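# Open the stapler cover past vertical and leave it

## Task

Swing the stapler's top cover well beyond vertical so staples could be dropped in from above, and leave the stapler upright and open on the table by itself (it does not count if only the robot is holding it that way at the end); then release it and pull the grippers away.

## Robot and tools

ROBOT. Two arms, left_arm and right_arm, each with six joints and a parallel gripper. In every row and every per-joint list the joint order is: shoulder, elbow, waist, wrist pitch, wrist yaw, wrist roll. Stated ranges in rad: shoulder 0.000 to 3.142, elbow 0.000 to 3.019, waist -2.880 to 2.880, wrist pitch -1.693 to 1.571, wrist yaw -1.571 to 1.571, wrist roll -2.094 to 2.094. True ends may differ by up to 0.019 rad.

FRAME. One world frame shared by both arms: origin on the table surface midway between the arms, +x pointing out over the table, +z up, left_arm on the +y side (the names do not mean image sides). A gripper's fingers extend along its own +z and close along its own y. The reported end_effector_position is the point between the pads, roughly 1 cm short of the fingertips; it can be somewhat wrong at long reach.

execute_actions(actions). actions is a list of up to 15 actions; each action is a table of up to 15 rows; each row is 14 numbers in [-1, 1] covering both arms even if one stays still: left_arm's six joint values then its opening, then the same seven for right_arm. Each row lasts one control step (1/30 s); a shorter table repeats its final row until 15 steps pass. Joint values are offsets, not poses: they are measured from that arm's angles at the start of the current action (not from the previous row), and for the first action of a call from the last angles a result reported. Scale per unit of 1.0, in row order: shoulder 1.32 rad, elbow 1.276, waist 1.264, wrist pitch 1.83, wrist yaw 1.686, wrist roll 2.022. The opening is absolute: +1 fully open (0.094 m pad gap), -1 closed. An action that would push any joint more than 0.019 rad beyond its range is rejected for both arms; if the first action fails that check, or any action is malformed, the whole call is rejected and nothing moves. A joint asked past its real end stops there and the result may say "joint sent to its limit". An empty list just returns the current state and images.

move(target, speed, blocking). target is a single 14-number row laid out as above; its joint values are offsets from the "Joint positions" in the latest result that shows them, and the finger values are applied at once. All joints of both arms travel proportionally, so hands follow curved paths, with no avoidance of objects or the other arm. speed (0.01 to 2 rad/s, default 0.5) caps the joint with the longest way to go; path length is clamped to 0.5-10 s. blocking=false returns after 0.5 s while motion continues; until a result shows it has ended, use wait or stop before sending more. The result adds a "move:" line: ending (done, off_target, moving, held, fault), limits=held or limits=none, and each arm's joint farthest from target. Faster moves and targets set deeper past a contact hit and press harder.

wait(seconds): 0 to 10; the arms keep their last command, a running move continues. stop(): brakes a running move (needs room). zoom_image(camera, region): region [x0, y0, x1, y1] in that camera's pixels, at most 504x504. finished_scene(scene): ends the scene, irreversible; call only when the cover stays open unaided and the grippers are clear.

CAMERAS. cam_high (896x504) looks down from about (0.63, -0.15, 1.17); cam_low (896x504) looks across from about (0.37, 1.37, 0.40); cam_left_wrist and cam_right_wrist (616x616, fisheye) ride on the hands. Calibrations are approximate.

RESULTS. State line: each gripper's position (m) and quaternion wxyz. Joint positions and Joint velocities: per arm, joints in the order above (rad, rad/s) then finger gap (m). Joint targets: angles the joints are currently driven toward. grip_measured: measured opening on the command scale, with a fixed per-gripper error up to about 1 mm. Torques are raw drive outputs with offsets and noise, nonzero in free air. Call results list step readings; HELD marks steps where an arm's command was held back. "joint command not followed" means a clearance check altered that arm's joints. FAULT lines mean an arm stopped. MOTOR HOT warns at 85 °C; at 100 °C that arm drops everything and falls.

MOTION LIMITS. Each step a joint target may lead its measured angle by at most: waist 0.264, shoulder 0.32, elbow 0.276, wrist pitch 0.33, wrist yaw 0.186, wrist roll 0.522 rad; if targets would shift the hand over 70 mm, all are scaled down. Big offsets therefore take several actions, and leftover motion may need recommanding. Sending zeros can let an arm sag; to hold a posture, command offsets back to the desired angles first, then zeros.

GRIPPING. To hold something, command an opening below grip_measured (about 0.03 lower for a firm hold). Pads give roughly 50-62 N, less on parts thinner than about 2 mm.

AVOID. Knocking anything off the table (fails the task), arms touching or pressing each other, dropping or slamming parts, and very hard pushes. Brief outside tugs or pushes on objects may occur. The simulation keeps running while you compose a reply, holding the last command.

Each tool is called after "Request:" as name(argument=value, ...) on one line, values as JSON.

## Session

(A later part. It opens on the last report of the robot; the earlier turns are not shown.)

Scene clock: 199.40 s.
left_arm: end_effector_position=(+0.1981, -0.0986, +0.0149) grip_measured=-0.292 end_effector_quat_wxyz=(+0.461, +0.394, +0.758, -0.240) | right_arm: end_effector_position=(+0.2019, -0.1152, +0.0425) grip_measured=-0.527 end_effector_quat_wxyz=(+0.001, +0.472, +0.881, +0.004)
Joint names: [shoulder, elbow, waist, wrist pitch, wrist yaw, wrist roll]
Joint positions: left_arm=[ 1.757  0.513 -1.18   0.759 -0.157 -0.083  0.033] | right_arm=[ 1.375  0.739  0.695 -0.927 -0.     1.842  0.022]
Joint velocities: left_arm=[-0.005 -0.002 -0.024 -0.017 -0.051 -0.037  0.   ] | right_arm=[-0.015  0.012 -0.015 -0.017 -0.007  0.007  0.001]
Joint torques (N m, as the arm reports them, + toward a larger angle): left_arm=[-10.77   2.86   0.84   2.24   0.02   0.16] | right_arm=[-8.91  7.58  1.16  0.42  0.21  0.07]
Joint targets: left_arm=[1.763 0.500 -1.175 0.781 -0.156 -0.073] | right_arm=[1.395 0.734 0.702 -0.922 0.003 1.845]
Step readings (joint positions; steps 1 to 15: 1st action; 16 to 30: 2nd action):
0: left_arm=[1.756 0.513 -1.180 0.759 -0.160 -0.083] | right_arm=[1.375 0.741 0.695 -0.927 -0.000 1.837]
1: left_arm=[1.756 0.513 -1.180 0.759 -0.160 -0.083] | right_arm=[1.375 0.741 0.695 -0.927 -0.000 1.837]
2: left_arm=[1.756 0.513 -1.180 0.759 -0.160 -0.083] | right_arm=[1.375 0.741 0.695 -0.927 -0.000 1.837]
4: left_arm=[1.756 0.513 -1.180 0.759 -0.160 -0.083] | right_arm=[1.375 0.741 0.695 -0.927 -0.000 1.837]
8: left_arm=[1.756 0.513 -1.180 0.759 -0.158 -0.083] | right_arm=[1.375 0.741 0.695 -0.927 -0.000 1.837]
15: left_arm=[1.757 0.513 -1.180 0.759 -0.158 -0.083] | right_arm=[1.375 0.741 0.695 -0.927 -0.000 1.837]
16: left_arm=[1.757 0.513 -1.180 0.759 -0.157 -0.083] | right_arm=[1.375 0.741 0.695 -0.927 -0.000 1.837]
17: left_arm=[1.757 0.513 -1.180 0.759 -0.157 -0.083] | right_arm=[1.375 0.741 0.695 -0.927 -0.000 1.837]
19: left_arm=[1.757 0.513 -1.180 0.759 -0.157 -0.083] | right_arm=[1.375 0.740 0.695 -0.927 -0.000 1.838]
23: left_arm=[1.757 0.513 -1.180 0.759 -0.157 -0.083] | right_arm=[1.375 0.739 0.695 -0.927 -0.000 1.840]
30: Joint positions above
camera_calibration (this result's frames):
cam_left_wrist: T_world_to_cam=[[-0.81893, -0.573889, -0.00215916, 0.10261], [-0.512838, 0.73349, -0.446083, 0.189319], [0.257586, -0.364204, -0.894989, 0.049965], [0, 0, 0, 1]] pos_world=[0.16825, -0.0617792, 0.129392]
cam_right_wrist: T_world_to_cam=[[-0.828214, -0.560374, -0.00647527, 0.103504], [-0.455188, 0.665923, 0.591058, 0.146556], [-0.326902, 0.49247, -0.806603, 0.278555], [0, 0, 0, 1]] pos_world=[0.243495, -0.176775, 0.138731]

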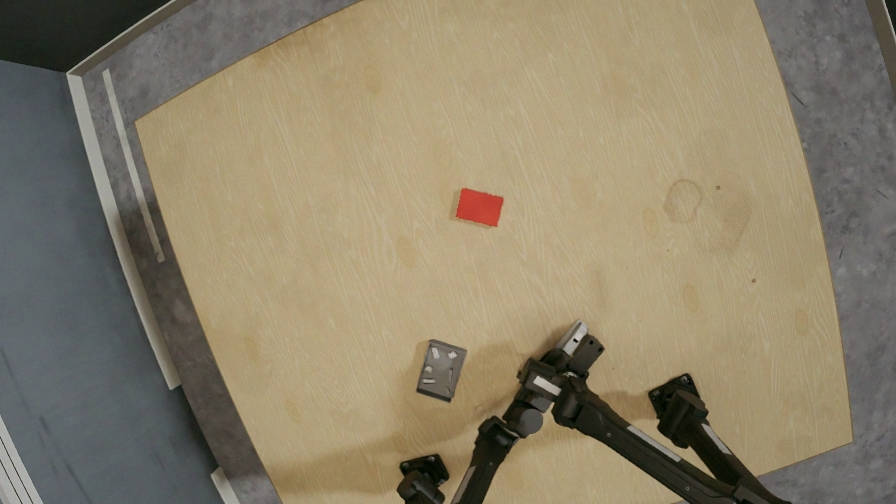

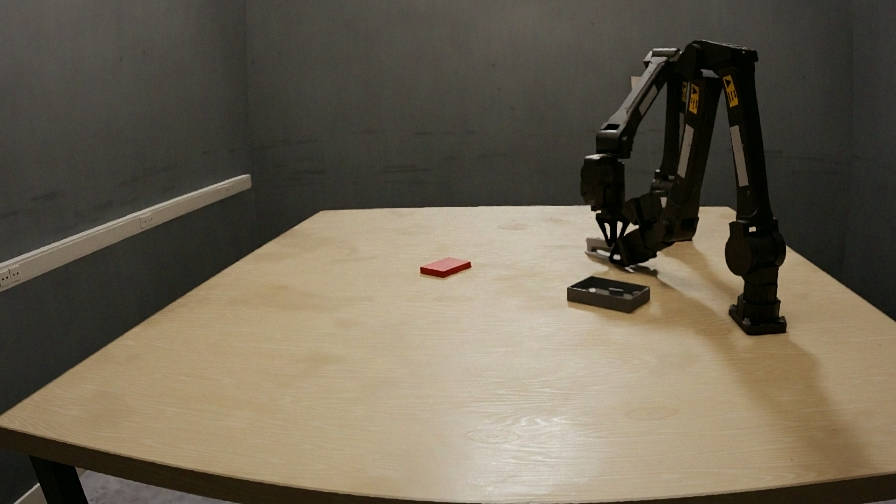

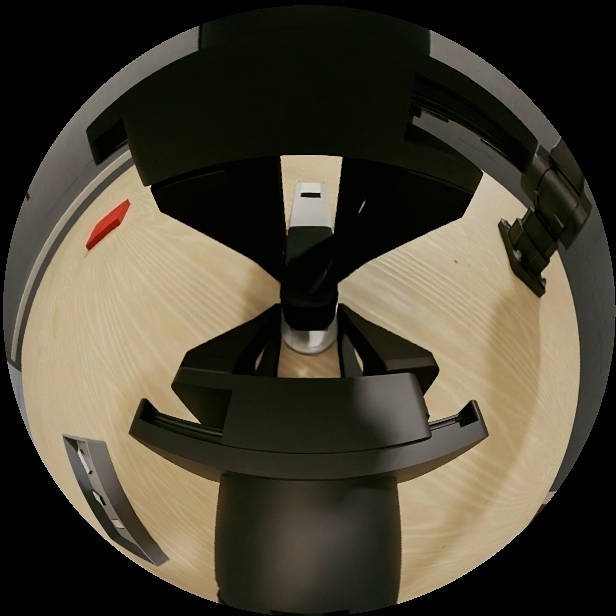

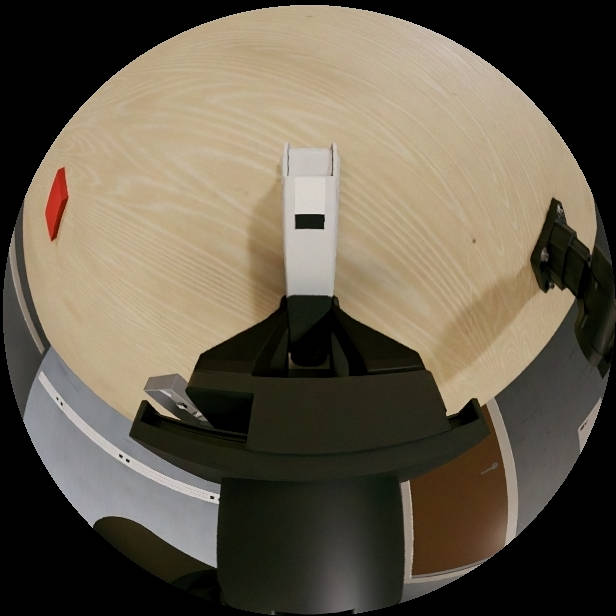

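Request:
execute_actions(actions=[[[0.005,-0.012,0.004,0.0115,0.001,0.005,-0.33, 0.004,-0.0060,-0.0035,0.0,-0.0024,-0.003,-0.552],[0.005,-0.012,0.004,0.0115,0.001,0.005,-0.33, -0.0076,-0.0055,-0.0071,-0.0049,-0.0024,-0.0074,-0.558],[0.005,-0.012,0.004,0.0115,0.001,0.005,-0.33, -0.0110,-0.0060,-0.0150,-0.0055,-0.0127,-0.0121,-0.558],[0.005,-0.012,0.004,0.0115,0.001,0.005,-0.33, -0.0144,-0.0065,-0.0228,-0.0062,-0.0229,-0.0168,-0.558],[0.005,-0.012,0.004,0.0115,0.001,0.005,-0.33, -0.0178,-0.0070,-0.0307,-0.0068,-0.0332,-0.0216,-0.558],[0.005,-0.012,0.004,0.0115,0.001,0.005,-0.33, -0.0213,-0.0075,-0.0385,-0.0074,-0.0435,-0.0263,-0.558],[0.005,-0.012,0.004,0.0115,0.001,0.005,-0.33, -0.0247,-0.0080,-0.0464,-0.0080,-0.0538,-0.0310,-0.558],[0.005,-0.012,0.004,0.0115,0.001,0.005,-0.33, -0.0281,-0.0085,-0.0542,-0.0087,-0.0640,-0.0357,-0.558],[0.005,-0.012,0.004,0.0115,0.001,0.005,-0.33, -0.0315,-0.0090,-0.0621,-0.0093,-0.0743,-0.0404,-0.558],[0.005,-0.012,0.004,0.0115,0.001,0.005,-0.33, -0.0349,-0.0095,-0.0699,-0.0099,-0.0846,-0.0452,-0.558],[0.005,-0.012,0.004,0.0115,0.001,0.005,-0.33, -0.0383,-0.0100,-0.0778,-0.0105,-0.0948,-0.0499,-0.558],[0.005,-0.012,0.004,0.0115,0.001,0.005,-0.33, -0.0418,-0.0105,-0.0856,-0.0112,-0.1051,-0.0546,-0.558],[0.005,-0.012,0.004,0.0115,0.001,0.005,-0.33, -0.0452,-0.0110,-0.0935,-0.0118,-0.1154,-0.0593,-0.558]]])

Scene clock: 243.93 s.
left_arm: end_effector_position=(+0.1975, -0.0976, +0.0147) grip_measured=-0.292 end_effector_quat_wxyz=(+0.462, +0.394, +0.757, -0.241) | right_arm: end_effector_position=(+0.2026, -0.1170, +0.0575) grip_measured=-0.530 end_effector_quat_wxyz=(-0.087, +0.474, +0.875, +0.046)
Joint names: [shoulder, elbow, waist, wrist pitch, wrist yaw, wrist roll]
Joint positions: left_arm=[ 1.757  0.509 -1.18   0.766 -0.157 -0.082  0.033] | right_arm=[ 1.33   0.734  0.587 -0.942 -0.194  1.747  0.022]
Joint velocities: left_arm=[-0.005 -0.017 -0.005 -0.017 -0.051 -0.007 -0.001] | right_arm=[-0.054  0.002 -0.103 -0.042 -0.066 -0.139  0.   ]
Joint torques (N m, as the arm reports them, + toward a larger angle): left_arm=[-10.89   2.87   0.91   2.03  -0.01   0.13] | right_arm=[-10.82   7.68   0.48   0.08   0.11  -0.03]
Joint targets: left_arm=[1.763 0.498 -1.175 0.780 -0.156 -0.073] | right_arm=[1.316 0.725 0.577 -0.949 -0.195 1.722]
Step readings (joint positions):
0: left_arm=[1.757 0.513 -1.180 0.759 -0.157 -0.083] | right_arm=[1.375 0.739 0.695 -0.927 -0.000 1.842]
1: left_arm=[1.757 0.513 -1.180 0.759 -0.157 -0.083] | right_arm=[1.375 0.739 0.695 -0.928 -0.001 1.842]
2: left_arm=[1.757 0.513 -1.180 0.759 -0.157 -0.082] | right_arm=[1.375 0.739 0.695 -0.929 -0.001 1.841]
4: left_arm=[1.757 0.512 -1.180 0.761 -0.157 -0.082] | right_arm=[1.375 0.739 0.690 -0.929 -0.014 1.836]
8: left_arm=[1.757 0.511 -1.180 0.766 -0.157 -0.082] | right_arm=[1.364 0.739 0.654 -0.934 -0.078 1.806]
15: Joint positions above
camera_calibration (this result's frames):
cam_left_wrist: T_world_to_cam=[[-0.819616, -0.572908, -0.00249215, 0.102921], [-0.51137, 0.733525, -0.447707, 0.187953], [0.258323, -0.365673, -0.894177, 0.0500324], [0, 0, 0, 1]] pos_world=[0.167544, -0.0606086, 0.129142]
cam_right_wrist: T_world_to_cam=[[-0.833611, -0.552352, 0.000691045, 0.10473], [-0.373434, 0.564509, 0.736123, 0.102397], [-0.406989, 0.613382, -0.676848, 0.31467], [0, 0, 0, 1]] pos_world=[0.25361, -0.192969, 0.137535]

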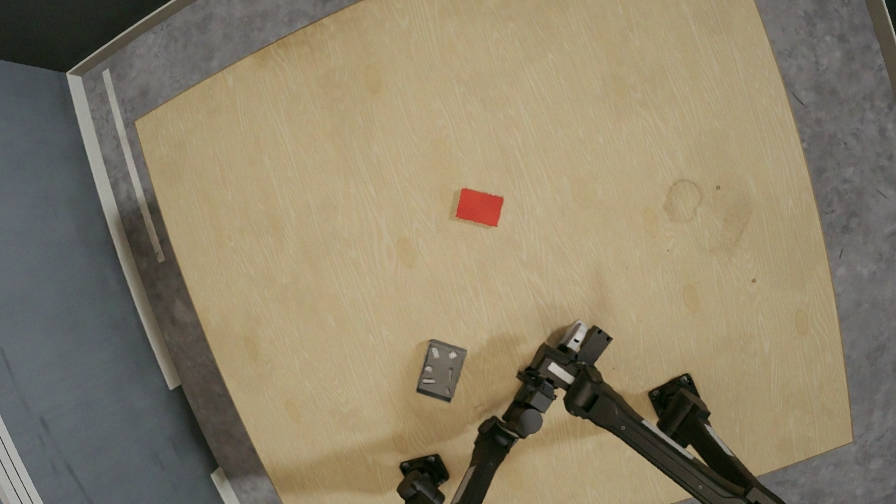

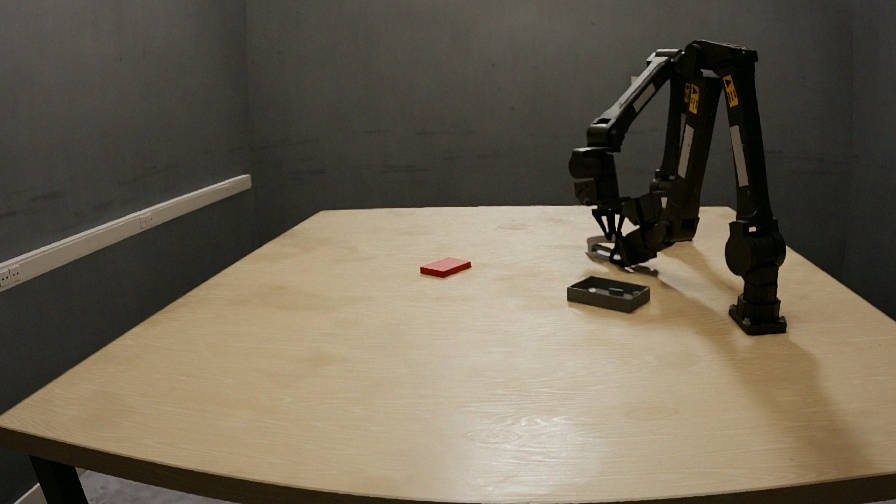

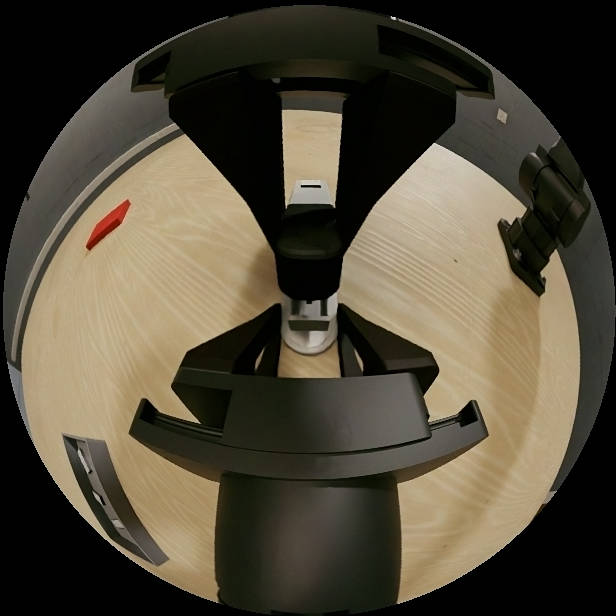

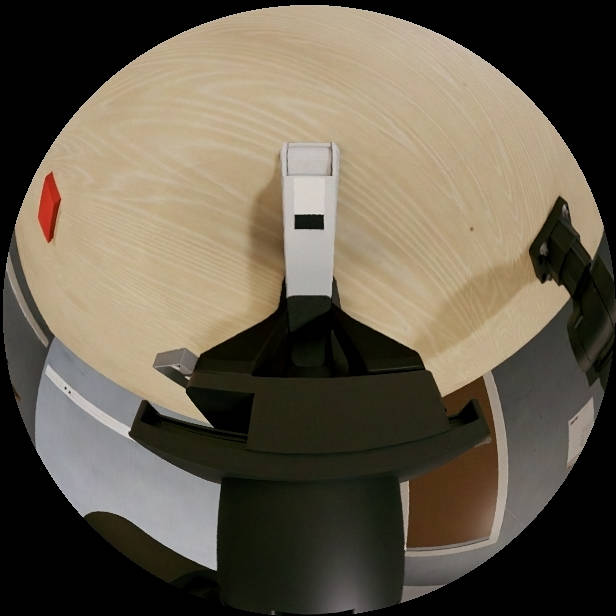

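Request:
execute_actions(actions=[[[0.005,-0.004,0.004,0.008,0.001,0.005,-0.33, -0.0117,-0.0057,-0.0157,-0.0053,-0.0101,-0.0172,-0.56],[0.005,-0.004,0.004,0.008,0.001,0.005,-0.33, -0.0128,-0.0043,-0.0234,-0.0068,-0.0195,-0.0221,-0.56],[0.005,-0.004,0.004,0.008,0.001,0.005,-0.33, -0.0139,-0.0029,-0.0312,-0.0083,-0.0290,-0.0269,-0.56],[0.005,-0.004,0.004,0.008,0.001,0.005,-0.33, -0.0149,-0.0016,-0.0390,-0.0097,-0.0384,-0.0317,-0.56],[0.005,-0.004,0.004,0.008,0.001,0.005,-0.33, -0.0160,-0.0002,-0.0467,-0.0112,-0.0479,-0.0365,-0.56],[0.005,-0.004,0.004,0.008,0.001,0.005,-0.33, -0.0171,0.0012,-0.0545,-0.0127,-0.0573,-0.0414,-0.56],[0.005,-0.004,0.004,0.008,0.001,0.005,-0.33, -0.0182,0.0025,-0.0623,-0.0142,-0.0668,-0.0462,-0.56],[0.005,-0.004,0.004,0.008,0.001,0.005,-0.33, -0.0193,0.0039,-0.0700,-0.0157,-0.0763,-0.0510,-0.56],[0.005,-0.004,0.004,0.008,0.001,0.005,-0.33, -0.0204,0.0053,-0.0778,-0.0172,-0.0857,-0.0558,-0.56],[0.005,-0.004,0.004,0.008,0.001,0.005,-0.33, -0.0215,0.0067,-0.0856,-0.0187,-0.0952,-0.0607,-0.56],[0.005,-0.004,0.004,0.008,0.001,0.005,-0.33, -0.0226,0.0080,-0.0933,-0.0202,-0.1046,-0.0655,-0.56],[0.005,-0.004,0.004,0.008,0.001,0.005,-0.33, -0.0236,0.0094,-0.1011,-0.0216,-0.1141,-0.0703,-0.56]],[[0.005,-0.004,0.004,0.008,0.001,0.005,-0.33, 0.0021,0.0172,-0.0151,-0.0072,-0.0100,-0.0156,-0.56],[0.005,-0.004,0.004,0.008,0.001,0.005,-0.33, 0.0113,0.0187,-0.0231,-0.0100,-0.0195,-0.0213,-0.56],[0.005,-0.004,0.004,0.008,0.001,0.005,-0.33, 0.0130,0.0202,-0.0310,-0.0128,-0.0289,-0.0270,-0.56],[0.005,-0.004,0.004,0.008,0.001,0.005,-0.33, 0.0147,0.0217,-0.0390,-0.0156,-0.0383,-0.0327,-0.56],[0.005,-0.004,0.004,0.008,0.001,0.005,-0.33, 0.0163,0.0232,-0.0470,-0.0184,-0.0478,-0.0384,-0.56],[0.005,-0.004,0.004,0.008,0.001,0.005,-0.33, 0.0180,0.0247,-0.0550,-0.0212,-0.0572,-0.0441,-0.56],[0.005,-0.004,0.004,0.008,0.001,0.005,-0.33, 0.0197,0.0262,-0.0629,-0.0241,-0.0666,-0.0497,-0.56],[0.005,-0.004,0.004,0.008,0.001,0.005,-0.33, 0.0213,0.0277,-0.0709,-0.0269,-0.0761,-0.0554,-0.56],[0.005,-0.004,0.004,0.008,0.001,0.005,-0.33, 0.0230,0.0292,-0.0789,-0.0297,-0.0855,-0.0611,-0.56],[0.005,-0.004,0.004,0.008,0.001,0.005,-0.33, 0.0247,0.0307,-0.0869,-0.0325,-0.0949,-0.0668,-0.56],[0.005,-0.004,0.004,0.008,0.001,0.005,-0.33, 0.0263,0.0322,-0.0948,-0.0353,-0.1044,-0.0725,-0.56],[0.005,-0.004,0.004,0.008,0.001,0.005,-0.33, 0.0280,0.0337,-0.1028,-0.0381,-0.1138,-0.0782,-0.56]]])

Scene clock: 259.87 s.
left_arm: end_effector_position=(+0.1974, -0.0978, +0.0148) grip_measured=-0.292 end_effector_quat_wxyz=(+0.463, +0.397, +0.756, -0.239) | right_arm: end_effector_position=(+0.2091, -0.1297, +0.0862) grip_measured=-0.530 end_effector_quat_wxyz=(-0.254, +0.459, +0.841, +0.137)
Joint names: [shoulder, elbow, waist, wrist pitch, wrist yaw, wrist roll]
Joint positions: left_arm=[ 1.757  0.509 -1.18   0.766 -0.156 -0.074  0.033] | right_arm=[ 1.324  0.739  0.347 -1.031 -0.583  1.495  0.022]
Joint velocities: left_arm=[-0.005 -0.007 -0.015 -0.012  0.037  0.037 -0.001] | right_arm=[ 0.015  0.012 -0.044 -0.042 -0.066 -0.11   0.   ]
Joint torques (N m, as the arm reports them, + toward a larger angle): left_arm=[-11.     3.38   1.08   2.08   0.01   0.14] | right_arm=[-7.81 11.51  0.04 -0.04 -0.23 -0.03]
Joint targets: left_arm=[1.764 0.504 -1.175 0.780 -0.155 -0.070] | right_arm=[1.347 0.776 0.339 -1.044 -0.581 1.470]
Step readings (joint positions; steps 1 to 15: 1st action; 16 to 30: 2nd action):
0: left_arm=[1.757 0.509 -1.180 0.766 -0.157 -0.081] | right_arm=[1.328 0.733 0.585 -0.942 -0.197 1.739]
1: left_arm=[1.757 0.509 -1.180 0.766 -0.157 -0.081] | right_arm=[1.328 0.733 0.585 -0.942 -0.200 1.738]
2: left_arm=[1.757 0.509 -1.180 0.766 -0.157 -0.081] | right_arm=[1.328 0.733 0.581 -0.943 -0.207 1.734]
4: left_arm=[1.757 0.509 -1.180 0.766 -0.156 -0.081] | right_arm=[1.327 0.733 0.565 -0.946 -0.234 1.721]
8: left_arm=[1.757 0.509 -1.180 0.766 -0.156 -0.081] | right_arm=[1.317 0.733 0.524 -0.957 -0.301 1.684]
15: left_arm=[1.757 0.509 -1.180 0.766 -0.156 -0.080] | right_arm=[1.310 0.733 0.469 -0.974 -0.389 1.628]
16: left_arm=[1.757 0.509 -1.180 0.766 -0.156 -0.079] | right_arm=[1.310 0.733 0.468 -0.975 -0.393 1.625]
17: left_arm=[1.757 0.509 -1.180 0.766 -0.156 -0.079] | right_arm=[1.310 0.733 0.464 -0.976 -0.400 1.620]
19: left_arm=[1.757 0.509 -1.180 0.766 -0.156 -0.078] | right_arm=[1.310 0.733 0.446 -0.982 -0.428 1.605]
23: left_arm=[1.757 0.509 -1.180 0.766 -0.156 -0.076] | right_arm=[1.312 0.733 0.403 -0.999 -0.496 1.563]
30: Joint positions above
camera_calibration (this result's frames):
cam_left_wrist: T_world_to_cam=[[-0.821869, -0.569613, -0.00852206, 0.103639], [-0.50614, 0.736989, -0.447963, 0.187329], [0.261446, -0.363853, -0.894012, 0.04964], [0, 0, 0, 1]] pos_world=[0.167014, -0.0609637, 0.129178]
cam_right_wrist: T_world_to_cam=[[-0.83682, -0.547477, -0.00102089, 0.104575], [-0.191752, 0.291345, 0.937203, 0.000110003], [-0.512799, 0.784466, -0.348783, 0.360596], [0, 0, 0, 1]] pos_world=[0.272445, -0.225655, 0.125773]

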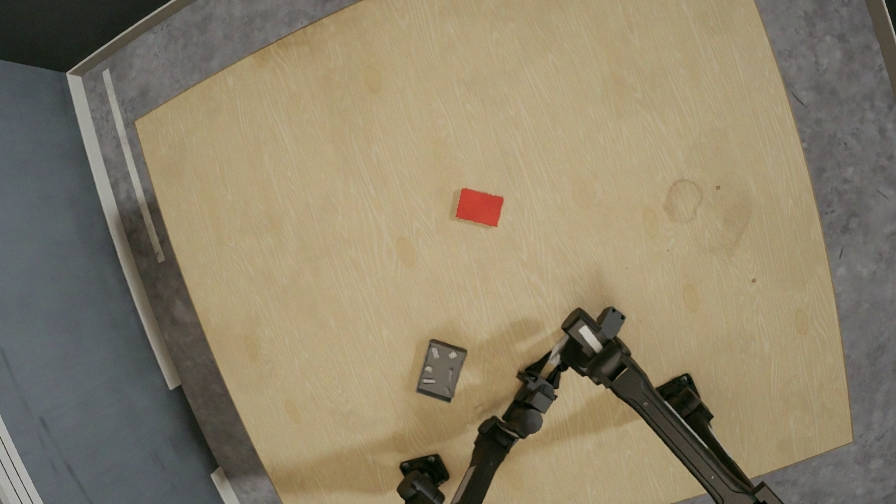

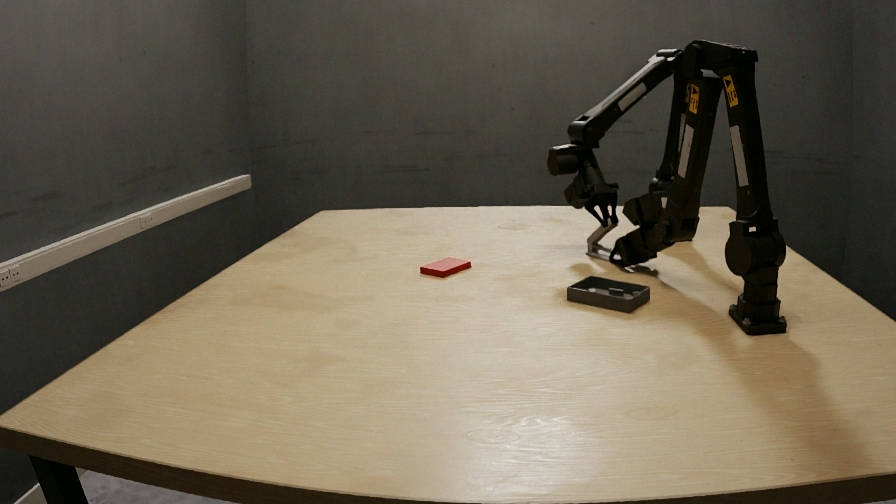

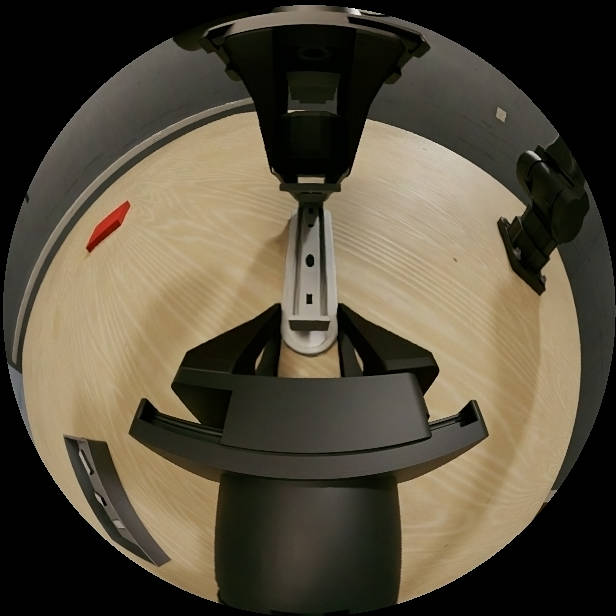

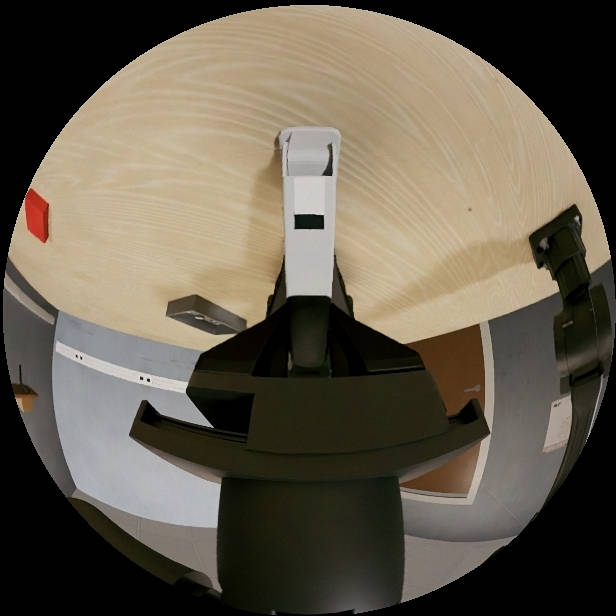

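Request:
execute_actions(actions=[[[0.005,-0.004,0.004,0.008,0.001,0.0,-0.33, 0.0250,0.0371,-0.0140,-0.0118,-0.0071,-0.0199,-0.56],[0.005,-0.004,0.004,0.008,0.001,0.0,-0.33, 0.0289,0.0390,-0.0217,-0.0165,-0.0154,-0.0274,-0.56],[0.005,-0.004,0.004,0.008,0.001,0.0,-0.33, 0.0327,0.0408,-0.0294,-0.0212,-0.0237,-0.0349,-0.56],[0.005,-0.004,0.004,0.008,0.001,0.0,-0.33, 0.0366,0.0427,-0.0371,-0.0259,-0.0320,-0.0424,-0.56],[0.005,-0.004,0.004,0.008,0.001,0.0,-0.33, 0.0404,0.0445,-0.0448,-0.0306,-0.0403,-0.0499,-0.56],[0.005,-0.004,0.004,0.008,0.001,0.0,-0.33, 0.0443,0.0464,-0.0525,-0.0353,-0.0486,-0.0574,-0.56],[0.005,-0.004,0.004,0.008,0.001,0.0,-0.33, 0.0481,0.0482,-0.0603,-0.0400,-0.0568,-0.0650,-0.56],[0.005,-0.004,0.004,0.008,0.001,0.0,-0.33, 0.0520,0.0501,-0.0680,-0.0447,-0.0651,-0.0725,-0.56],[0.005,-0.004,0.004,0.008,0.001,0.0,-0.33, 0.0558,0.0519,-0.0757,-0.0494,-0.0734,-0.0800,-0.56],[0.005,-0.004,0.004,0.008,0.001,0.0,-0.33, 0.0597,0.0538,-0.0834,-0.0541,-0.0817,-0.0875,-0.56],[0.005,-0.004,0.004,0.008,0.001,0.0,-0.33, 0.0635,0.0556,-0.0911,-0.0588,-0.0900,-0.0950,-0.56],[0.005,-0.004,0.004,0.008,0.001,0.0,-0.33, 0.0674,0.0575,-0.0988,-0.0636,-0.0983,-0.1025,-0.56]],[[0.005,-0.004,0.004,0.008,0.001,0.0,-0.33, 0.0266,0.0338,-0.0146,-0.0145,-0.0062,-0.0214,-0.56],[0.005,-0.004,0.004,0.008,0.001,0.0,-0.33, 0.0328,0.0363,-0.0214,-0.0214,-0.0135,-0.0305,-0.56],[0.005,-0.004,0.004,0.008,0.001,0.0,-0.33, 0.0389,0.0389,-0.0281,-0.0282,-0.0209,-0.0395,-0.56],[0.005,-0.004,0.004,0.008,0.001,0.0,-0.33, 0.0450,0.0414,-0.0349,-0.0351,-0.0283,-0.0485,-0.56],[0.005,-0.004,0.004,0.008,0.001,0.0,-0.33, 0.0511,0.0439,-0.0416,-0.0419,-0.0356,-0.0576,-0.56],[0.005,-0.004,0.004,0.008,0.001,0.0,-0.33, 0.0573,0.0464,-0.0484,-0.0488,-0.0430,-0.0666,-0.56],[0.005,-0.004,0.004,0.008,0.001,0.0,-0.33, 0.0634,0.0489,-0.0551,-0.0556,-0.0504,-0.0756,-0.56],[0.005,-0.004,0.004,0.008,0.001,0.0,-0.33, 0.0695,0.0514,-0.0618,-0.0624,-0.0577,-0.0847,-0.56],[0.005,-0.004,0.004,0.008,0.001,0.0,-0.33, 0.0756,0.0540,-0.0686,-0.0693,-0.0651,-0.0937,-0.56],[0.005,-0.004,0.004,0.008,0.001,0.0,-0.33, 0.0818,0.0565,-0.0753,-0.0761,-0.0725,-0.1027,-0.56],[0.005,-0.004,0.004,0.008,0.001,0.0,-0.33, 0.0879,0.0590,-0.0821,-0.0830,-0.0798,-0.1118,-0.56],[0.005,-0.004,0.004,0.008,0.001,0.0,-0.33, 0.0940,0.0615,-0.0888,-0.0898,-0.0872,-0.1208,-0.56]]])

Scene clock: 275.27 s.
left_arm: end_effector_position=(+0.1973, -0.0978, +0.0148) grip_measured=-0.292 end_effector_quat_wxyz=(+0.462, +0.396, +0.756, -0.240) | right_arm: end_effector_position=(+0.2226, -0.1486, +0.1081) grip_measured=-0.530 end_effector_quat_wxyz=(-0.413, +0.427, +0.776, +0.212)
Joint names: [shoulder, elbow, waist, wrist pitch, wrist yaw, wrist roll]
Joint positions: left_arm=[ 1.757  0.509 -1.18   0.766 -0.155 -0.078  0.033] | right_arm=[ 1.487  0.808  0.132 -1.296 -0.904  1.103  0.022]
Joint velocities: left_arm=[-0.005  0.002 -0.005 -0.002  0.022  0.051  0.   ] | right_arm=[ 0.024  0.012 -0.044 -0.125 -0.037 -0.242 -0.001]
Joint torques (N m, as the arm reports them, + toward a larger angle): left_arm=[-10.66   3.35   1.07   2.06   0.     0.11] | right_arm=[-9.76 10.46 -0.36 -0.47 -0.45  0.12]
Joint targets: left_arm=[1.764 0.504 -1.175 0.781 -0.154 -0.075] | right_arm=[1.513 0.848 0.121 -1.305 -0.902 1.076]
Step readings (joint positions; steps 1 to 15: 1st action; 16 to 30: 2nd action):
0: left_arm=[1.757 0.509 -1.180 0.766 -0.156 -0.074] | right_arm=[1.324 0.739 0.347 -1.032 -0.583 1.489]
1: left_arm=[1.757 0.509 -1.180 0.766 -0.156 -0.074] | right_arm=[1.325 0.740 0.346 -1.033 -0.585 1.487]
2: left_arm=[1.757 0.509 -1.180 0.766 -0.155 -0.074] | right_arm=[1.328 0.742 0.343 -1.038 -0.592 1.482]
4: left_arm=[1.757 0.509 -1.180 0.766 -0.155 -0.074] | right_arm=[1.338 0.747 0.327 -1.051 -0.615 1.464]
8: left_arm=[1.757 0.509 -1.180 0.766 -0.155 -0.075] | right_arm=[1.359 0.758 0.287 -1.088 -0.676 1.409]
15: left_arm=[1.757 0.509 -1.180 0.766 -0.155 -0.075] | right_arm=[1.389 0.770 0.234 -1.140 -0.755 1.320]
16: left_arm=[1.757 0.509 -1.180 0.766 -0.155 -0.075] | right_arm=[1.390 0.771 0.233 -1.144 -0.758 1.314]
17: left_arm=[1.757 0.509 -1.180 0.766 -0.155 -0.075] | right_arm=[1.393 0.772 0.230 -1.149 -0.763 1.306]
19: left_arm=[1.757 0.509 -1.180 0.766 -0.155 -0.075] | right_arm=[1.406 0.778 0.216 -1.168 -0.784 1.283]
23: left_arm=[1.757 0.509 -1.180 0.766 -0.155 -0.078] | right_arm=[1.439 0.792 0.180 -1.219 -0.837 1.215]
30: Joint positions above
camera_calibration (this result's frames):
cam_left_wrist: T_world_to_cam=[[-0.82128, -0.570505, -0.00478209, 0.103249], [-0.508317, 0.73551, -0.447927, 0.187606], [0.259062, -0.365442, -0.894057, 0.0499502], [0, 0, 0, 1]] pos_world=[0.167219, -0.060828, 0.129186]
cam_right_wrist: T_world_to_cam=[[-0.835086, -0.549807, 0.018559, 0.10274], [0.0293365, -0.0108193, 0.999511, -0.113154], [-0.549337, 0.835222, 0.0251644, 0.365251], [0, 0, 0, 1]] pos_world=[0.289762, -0.249803, 0.102001]

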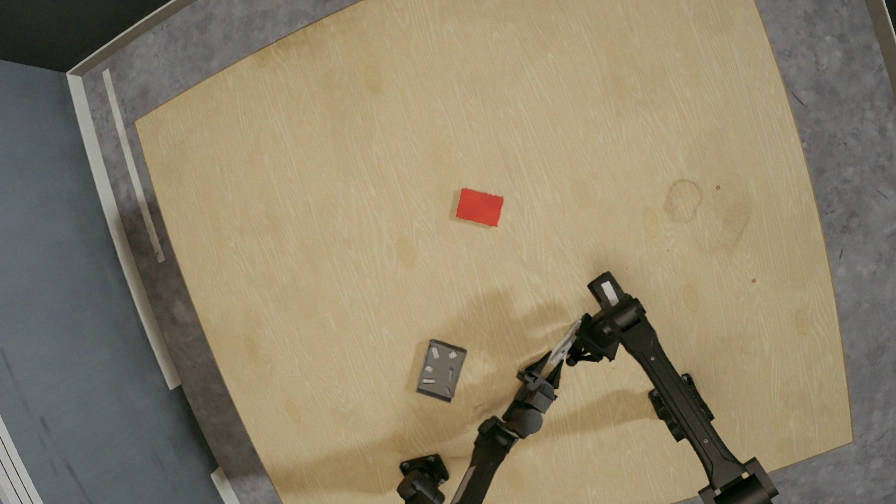

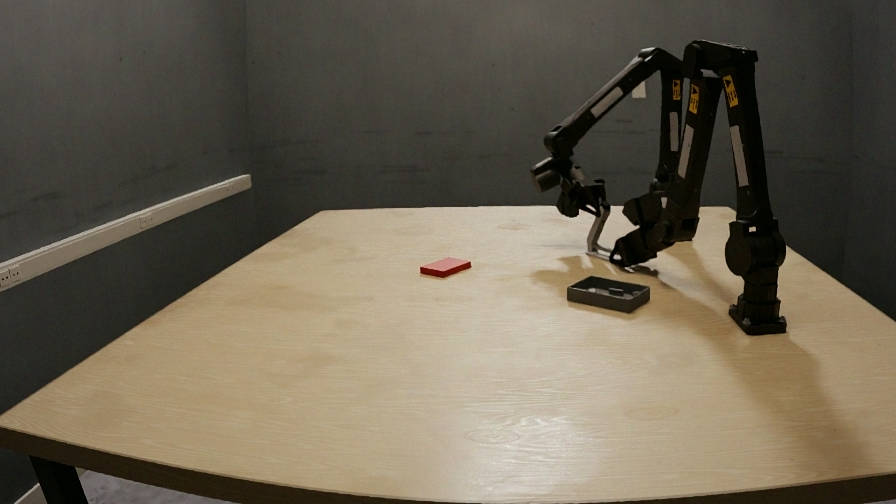

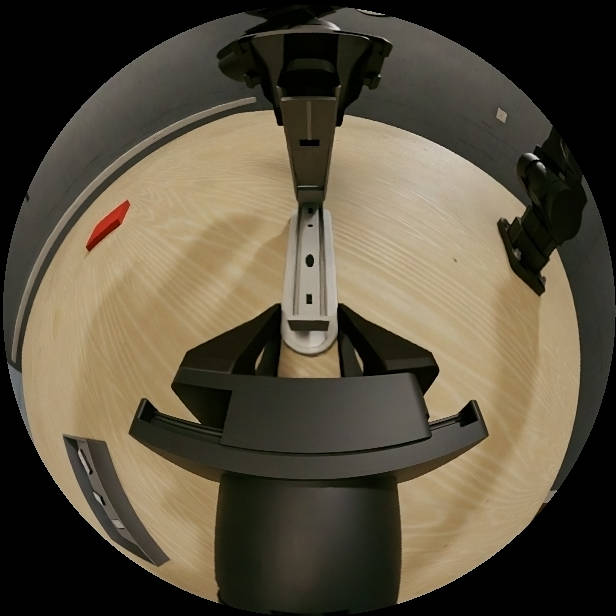

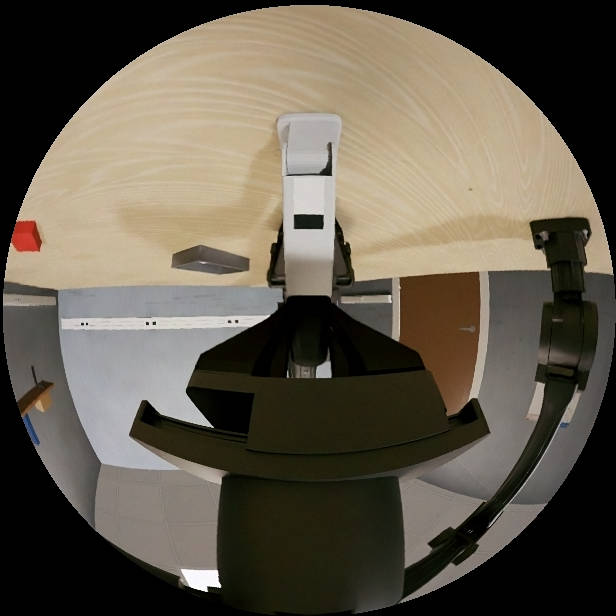

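Request:
execute_actions(actions=[[[0.005,-0.004,0.004,0.008,0.001,0.0,-0.33, 0.010,0.0313,-0.0087,-0.0049,0.002,-0.0134,-0.548],[0.005,-0.004,0.004,0.008,0.001,0.0,-0.33, 0.0,0.0313,-0.0087,-0.0049,0.0036,-0.0134,-0.537],[0.005,-0.004,0.004,0.008,0.001,0.0,-0.33, -0.0068,0.0341,-0.0123,-0.0078,0.0064,-0.0159,-0.529],[0.005,-0.004,0.004,0.008,0.001,0.0,-0.33, -0.0076,0.0369,-0.0159,-0.0107,0.0092,-0.0185,-0.529],[0.005,-0.004,0.004,0.008,0.001,0.0,-0.33, -0.0084,0.0397,-0.0195,-0.0136,0.0120,-0.0210,-0.529],[0.005,-0.004,0.004,0.008,0.001,0.0,-0.33, -0.0092,0.0425,-0.0231,-0.0165,0.0148,-0.0236,-0.529],[0.005,-0.004,0.004,0.008,0.001,0.0,-0.33, -0.0100,0.0453,-0.0267,-0.0194,0.0176,-0.0261,-0.529],[0.005,-0.004,0.004,0.008,0.001,0.0,-0.33, -0.0108,0.0481,-0.0303,-0.0224,0.0205,-0.0287,-0.529],[0.005,-0.004,0.004,0.008,0.001,0.0,-0.33, -0.0116,0.0509,-0.0339,-0.0253,0.0233,-0.0312,-0.529],[0.005,-0.004,0.004,0.008,0.001,0.0,-0.33, -0.0124,0.0537,-0.0375,-0.0282,0.0261,-0.0338,-0.529],[0.005,-0.004,0.004,0.008,0.001,0.0,-0.33, -0.0132,0.0565,-0.0411,-0.0311,0.0289,-0.0363,-0.529],[0.005,-0.004,0.004,0.008,0.001,0.0,-0.33, -0.0140,0.0593,-0.0447,-0.0340,0.0317,-0.0389,-0.529],[0.005,-0.004,0.004,0.008,0.001,0.0,-0.33, -0.0148,0.0621,-0.0483,-0.0369,0.0345,-0.0414,-0.529]],[[0.005,-0.004,0.004,0.008,0.001,0.0,-0.33, 0.006,0.0337,-0.0118,-0.0056,0.0074,-0.0133,-0.529],[0.005,-0.004,0.004,0.008,0.001,0.0,-0.33, 0.0186,0.0360,-0.0157,-0.0078,0.0100,-0.0157,-0.529],[0.005,-0.004,0.004,0.008,0.001,0.0,-0.33, 0.0195,0.0384,-0.0196,-0.0101,0.0127,-0.0180,-0.529],[0.005,-0.004,0.004,0.008,0.001,0.0,-0.33, 0.0205,0.0407,-0.0235,-0.0123,0.0154,-0.0204,-0.529],[0.005,-0.004,0.004,0.008,0.001,0.0,-0.33, 0.0214,0.0431,-0.0274,-0.0146,0.0180,-0.0228,-0.529],[0.005,-0.004,0.004,0.008,0.001,0.0,-0.33, 0.0224,0.0454,-0.0313,-0.0168,0.0207,-0.0252,-0.529],[0.005,-0.004,0.004,0.008,0.001,0.0,-0.33, 0.0233,0.0478,-0.0352,-0.0191,0.0234,-0.0275,-0.529],[0.005,-0.004,0.004,0.008,0.001,0.0,-0.33, 0.0242,0.0502,-0.0391,-0.0213,0.0260,-0.0299,-0.529],[0.005,-0.004,0.004,0.008,0.001,0.0,-0.33, 0.0252,0.0525,-0.0430,-0.0236,0.0287,-0.0323,-0.529],[0.005,-0.004,0.004,0.008,0.001,0.0,-0.33, 0.0261,0.0549,-0.0469,-0.0258,0.0314,-0.0347,-0.529],[0.005,-0.004,0.004,0.008,0.001,0.0,-0.33, 0.0271,0.0572,-0.0508,-0.0281,0.0340,-0.0370,-0.529],[0.005,-0.004,0.004,0.008,0.001,0.0,-0.33, 0.0280,0.0596,-0.0547,-0.0303,0.0367,-0.0394,-0.529]],[[0.005,-0.004,0.004,0.008,0.001,0.0,-0.33, 0.0199,0.0330,-0.0114,-0.0041,0.0073,-0.0128,-0.529],[0.005,-0.004,0.004,0.008,0.001,0.0,-0.33, 0.0215,0.0346,-0.0150,-0.0048,0.0099,-0.0147,-0.529],[0.005,-0.004,0.004,0.008,0.001,0.0,-0.33, 0.0232,0.0363,-0.0185,-0.0056,0.0124,-0.0165,-0.529],[0.005,-0.004,0.004,0.008,0.001,0.0,-0.33, 0.0248,0.0380,-0.0221,-0.0063,0.0150,-0.0184,-0.529],[0.005,-0.004,0.004,0.008,0.001,0.0,-0.33, 0.0265,0.0396,-0.0256,-0.0071,0.0176,-0.0203,-0.529],[0.005,-0.004,0.004,0.008,0.001,0.0,-0.33, 0.0281,0.0413,-0.0292,-0.0078,0.0202,-0.0222,-0.529],[0.005,-0.004,0.004,0.008,0.001,0.0,-0.33, 0.0298,0.0430,-0.0327,-0.0086,0.0227,-0.0241,-0.529],[0.005,-0.004,0.004,0.008,0.001,0.0,-0.33, 0.0315,0.0446,-0.0362,-0.0093,0.0253,-0.0260,-0.529],[0.005,-0.004,0.004,0.008,0.001,0.0,-0.33, 0.0331,0.0463,-0.0398,-0.0101,0.0279,-0.0278,-0.529],[0.005,-0.004,0.004,0.008,0.001,0.0,-0.33, 0.0348,0.0480,-0.0433,-0.0108,0.0305,-0.0297,-0.529],[0.005,-0.004,0.004,0.008,0.001,0.0,-0.33, 0.0364,0.0496,-0.0469,-0.0116,0.0330,-0.0316,-0.529],[0.005,-0.004,0.004,0.008,0.001,0.0,-0.33, 0.0381,0.0513,-0.0504,-0.0123,0.0356,-0.0335,-0.529]]])

Scene clock: 367.83 s.
left_arm: end_effector_position=(+0.1974, -0.0979, +0.0151) grip_measured=-0.292 end_effector_quat_wxyz=(+0.462, +0.396, +0.756, -0.241) | right_arm: end_effector_position=(+0.2537, -0.1961, +0.1183) grip_measured=-0.521 end_effector_quat_wxyz=(-0.384, +0.430, +0.793, +0.194)
Joint names: [shoulder, elbow, waist, wrist pitch, wrist yaw, wrist roll]
Joint positions: left_arm=[ 1.757  0.509 -1.18   0.767 -0.155 -0.078  0.033] | right_arm=[ 1.513  0.896 -0.003 -1.445 -0.776  0.949  0.023]
Joint velocities: left_arm=[-0.005 -0.012 -0.015 -0.027  0.051 -0.022 -0.001] | right_arm=[-0.005  0.007 -0.063 -0.027  0.037 -0.081 -0.001]
Joint torques (N m, as the arm reports them, + toward a larger angle): left_arm=[-10.84   3.36   1.15   2.01   0.01   0.08] | right_arm=[-10.04  10.71  -0.59  -0.24   0.29  -0.15]
Joint targets: left_arm=[1.764 0.504 -1.175 0.782 -0.153 -0.078] | right_arm=[1.546 0.937 -0.019 -1.438 -0.756 0.926]
Step readings (joint positions; steps 1 to 15: 1st action; 16 to 30: 2nd action; 31 to 45: 3rd action):
0: left_arm=[1.757 0.509 -1.180 0.766 -0.155 -0.078] | right_arm=[1.488 0.809 0.132 -1.299 -0.904 1.091]
1: left_arm=[1.757 0.509 -1.180 0.766 -0.155 -0.078] | right_arm=[1.488 0.809 0.132 -1.299 -0.904 1.091]
2: left_arm=[1.757 0.509 -1.180 0.766 -0.155 -0.078] | right_arm=[1.488 0.809 0.132 -1.299 -0.904 1.091]
4: left_arm=[1.757 0.509 -1.180 0.766 -0.155 -0.078] | right_arm=[1.488 0.811 0.131 -1.303 -0.901 1.088]
8: left_arm=[1.757 0.509 -1.180 0.767 -0.155 -0.078] | right_arm=[1.488 0.818 0.123 -1.320 -0.889 1.076]
15: left_arm=[1.757 0.509 -1.180 0.767 -0.155 -0.078] | right_arm=[1.486 0.839 0.095 -1.360 -0.861 1.048]
16: left_arm=[1.757 0.509 -1.180 0.767 -0.155 -0.078] | right_arm=[1.486 0.840 0.092 -1.362 -0.860 1.045]
17: left_arm=[1.757 0.509 -1.180 0.767 -0.155 -0.078] | right_arm=[1.486 0.840 0.092 -1.364 -0.860 1.042]
19: left_arm=[1.757 0.509 -1.180 0.767 -0.155 -0.078] | right_arm=[1.488 0.842 0.091 -1.368 -0.857 1.036]
23: left_arm=[1.757 0.509 -1.180 0.767 -0.155 -0.078] | right_arm=[1.492 0.855 0.079 -1.388 -0.842 1.023]
30: left_arm=[1.757 0.509 -1.180 0.767 -0.155 -0.078] | right_arm=[1.495 0.872 0.044 -1.415 -0.816 0.993]
31: left_arm=[1.757 0.509 -1.180 0.767 -0.155 -0.078] | right_arm=[1.496 0.872 0.043 -1.417 -0.816 0.991]
32: left_arm=[1.757 0.509 -1.180 0.767 -0.155 -0.078] | right_arm=[1.496 0.872 0.043 -1.418 -0.816 0.988]
34: left_arm=[1.757 0.509 -1.180 0.767 -0.155 -0.078] | right_arm=[1.498 0.874 0.042 -1.421 -0.814 0.984]
38: left_arm=[1.757 0.509 -1.180 0.767 -0.155 -0.078] | right_arm=[1.504 0.884 0.031 -1.432 -0.800 0.973]
45: Joint positions above
camera_calibration (this result's frames):
cam_left_wrist: T_world_to_cam=[[-0.821278, -0.57051, -0.00458494, 0.103224], [-0.508101, 0.735045, -0.448935, 0.187758], [0.259492, -0.366371, -0.893553, 0.0499309], [0, 0, 0, 1]] pos_world=[0.167219, -0.0608266, 0.12938]
cam_right_wrist: T_world_to_cam=[[-0.828714, -0.559394, 0.0176412, 0.0989922], [-0.0138474, 0.0520047, 0.998551, -0.101404], [-0.559501, 0.827269, -0.0508432, 0.431656], [0, 0, 0, 1]] pos_world=[0.322144, -0.296446, 0.121458]

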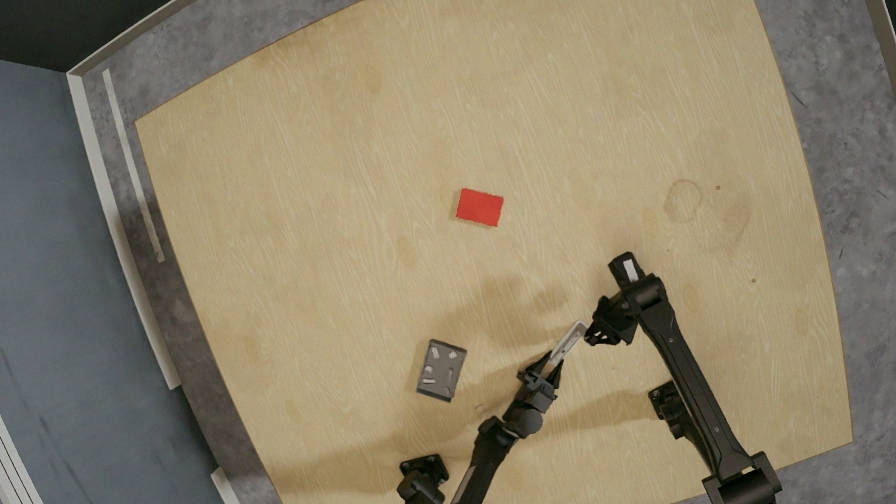

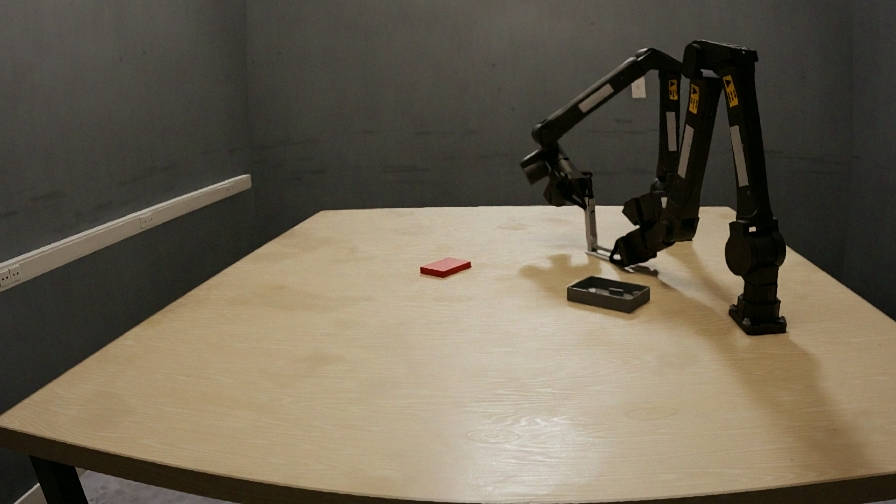

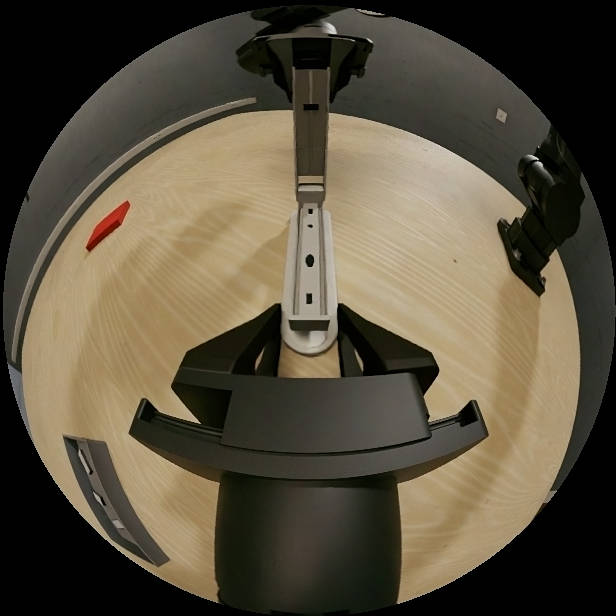

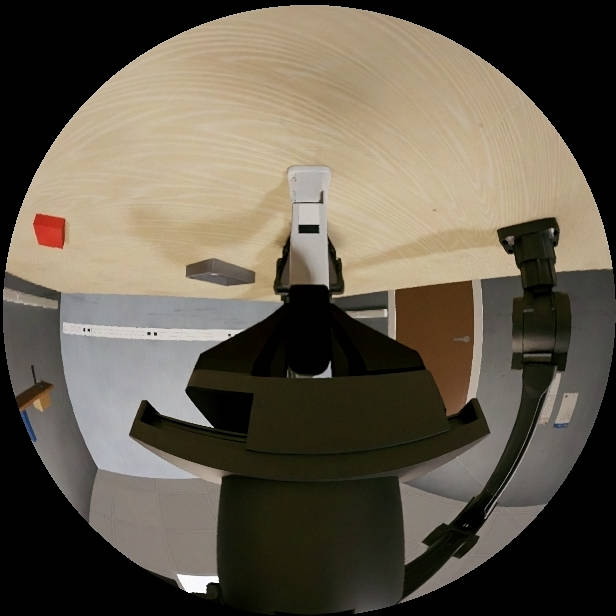

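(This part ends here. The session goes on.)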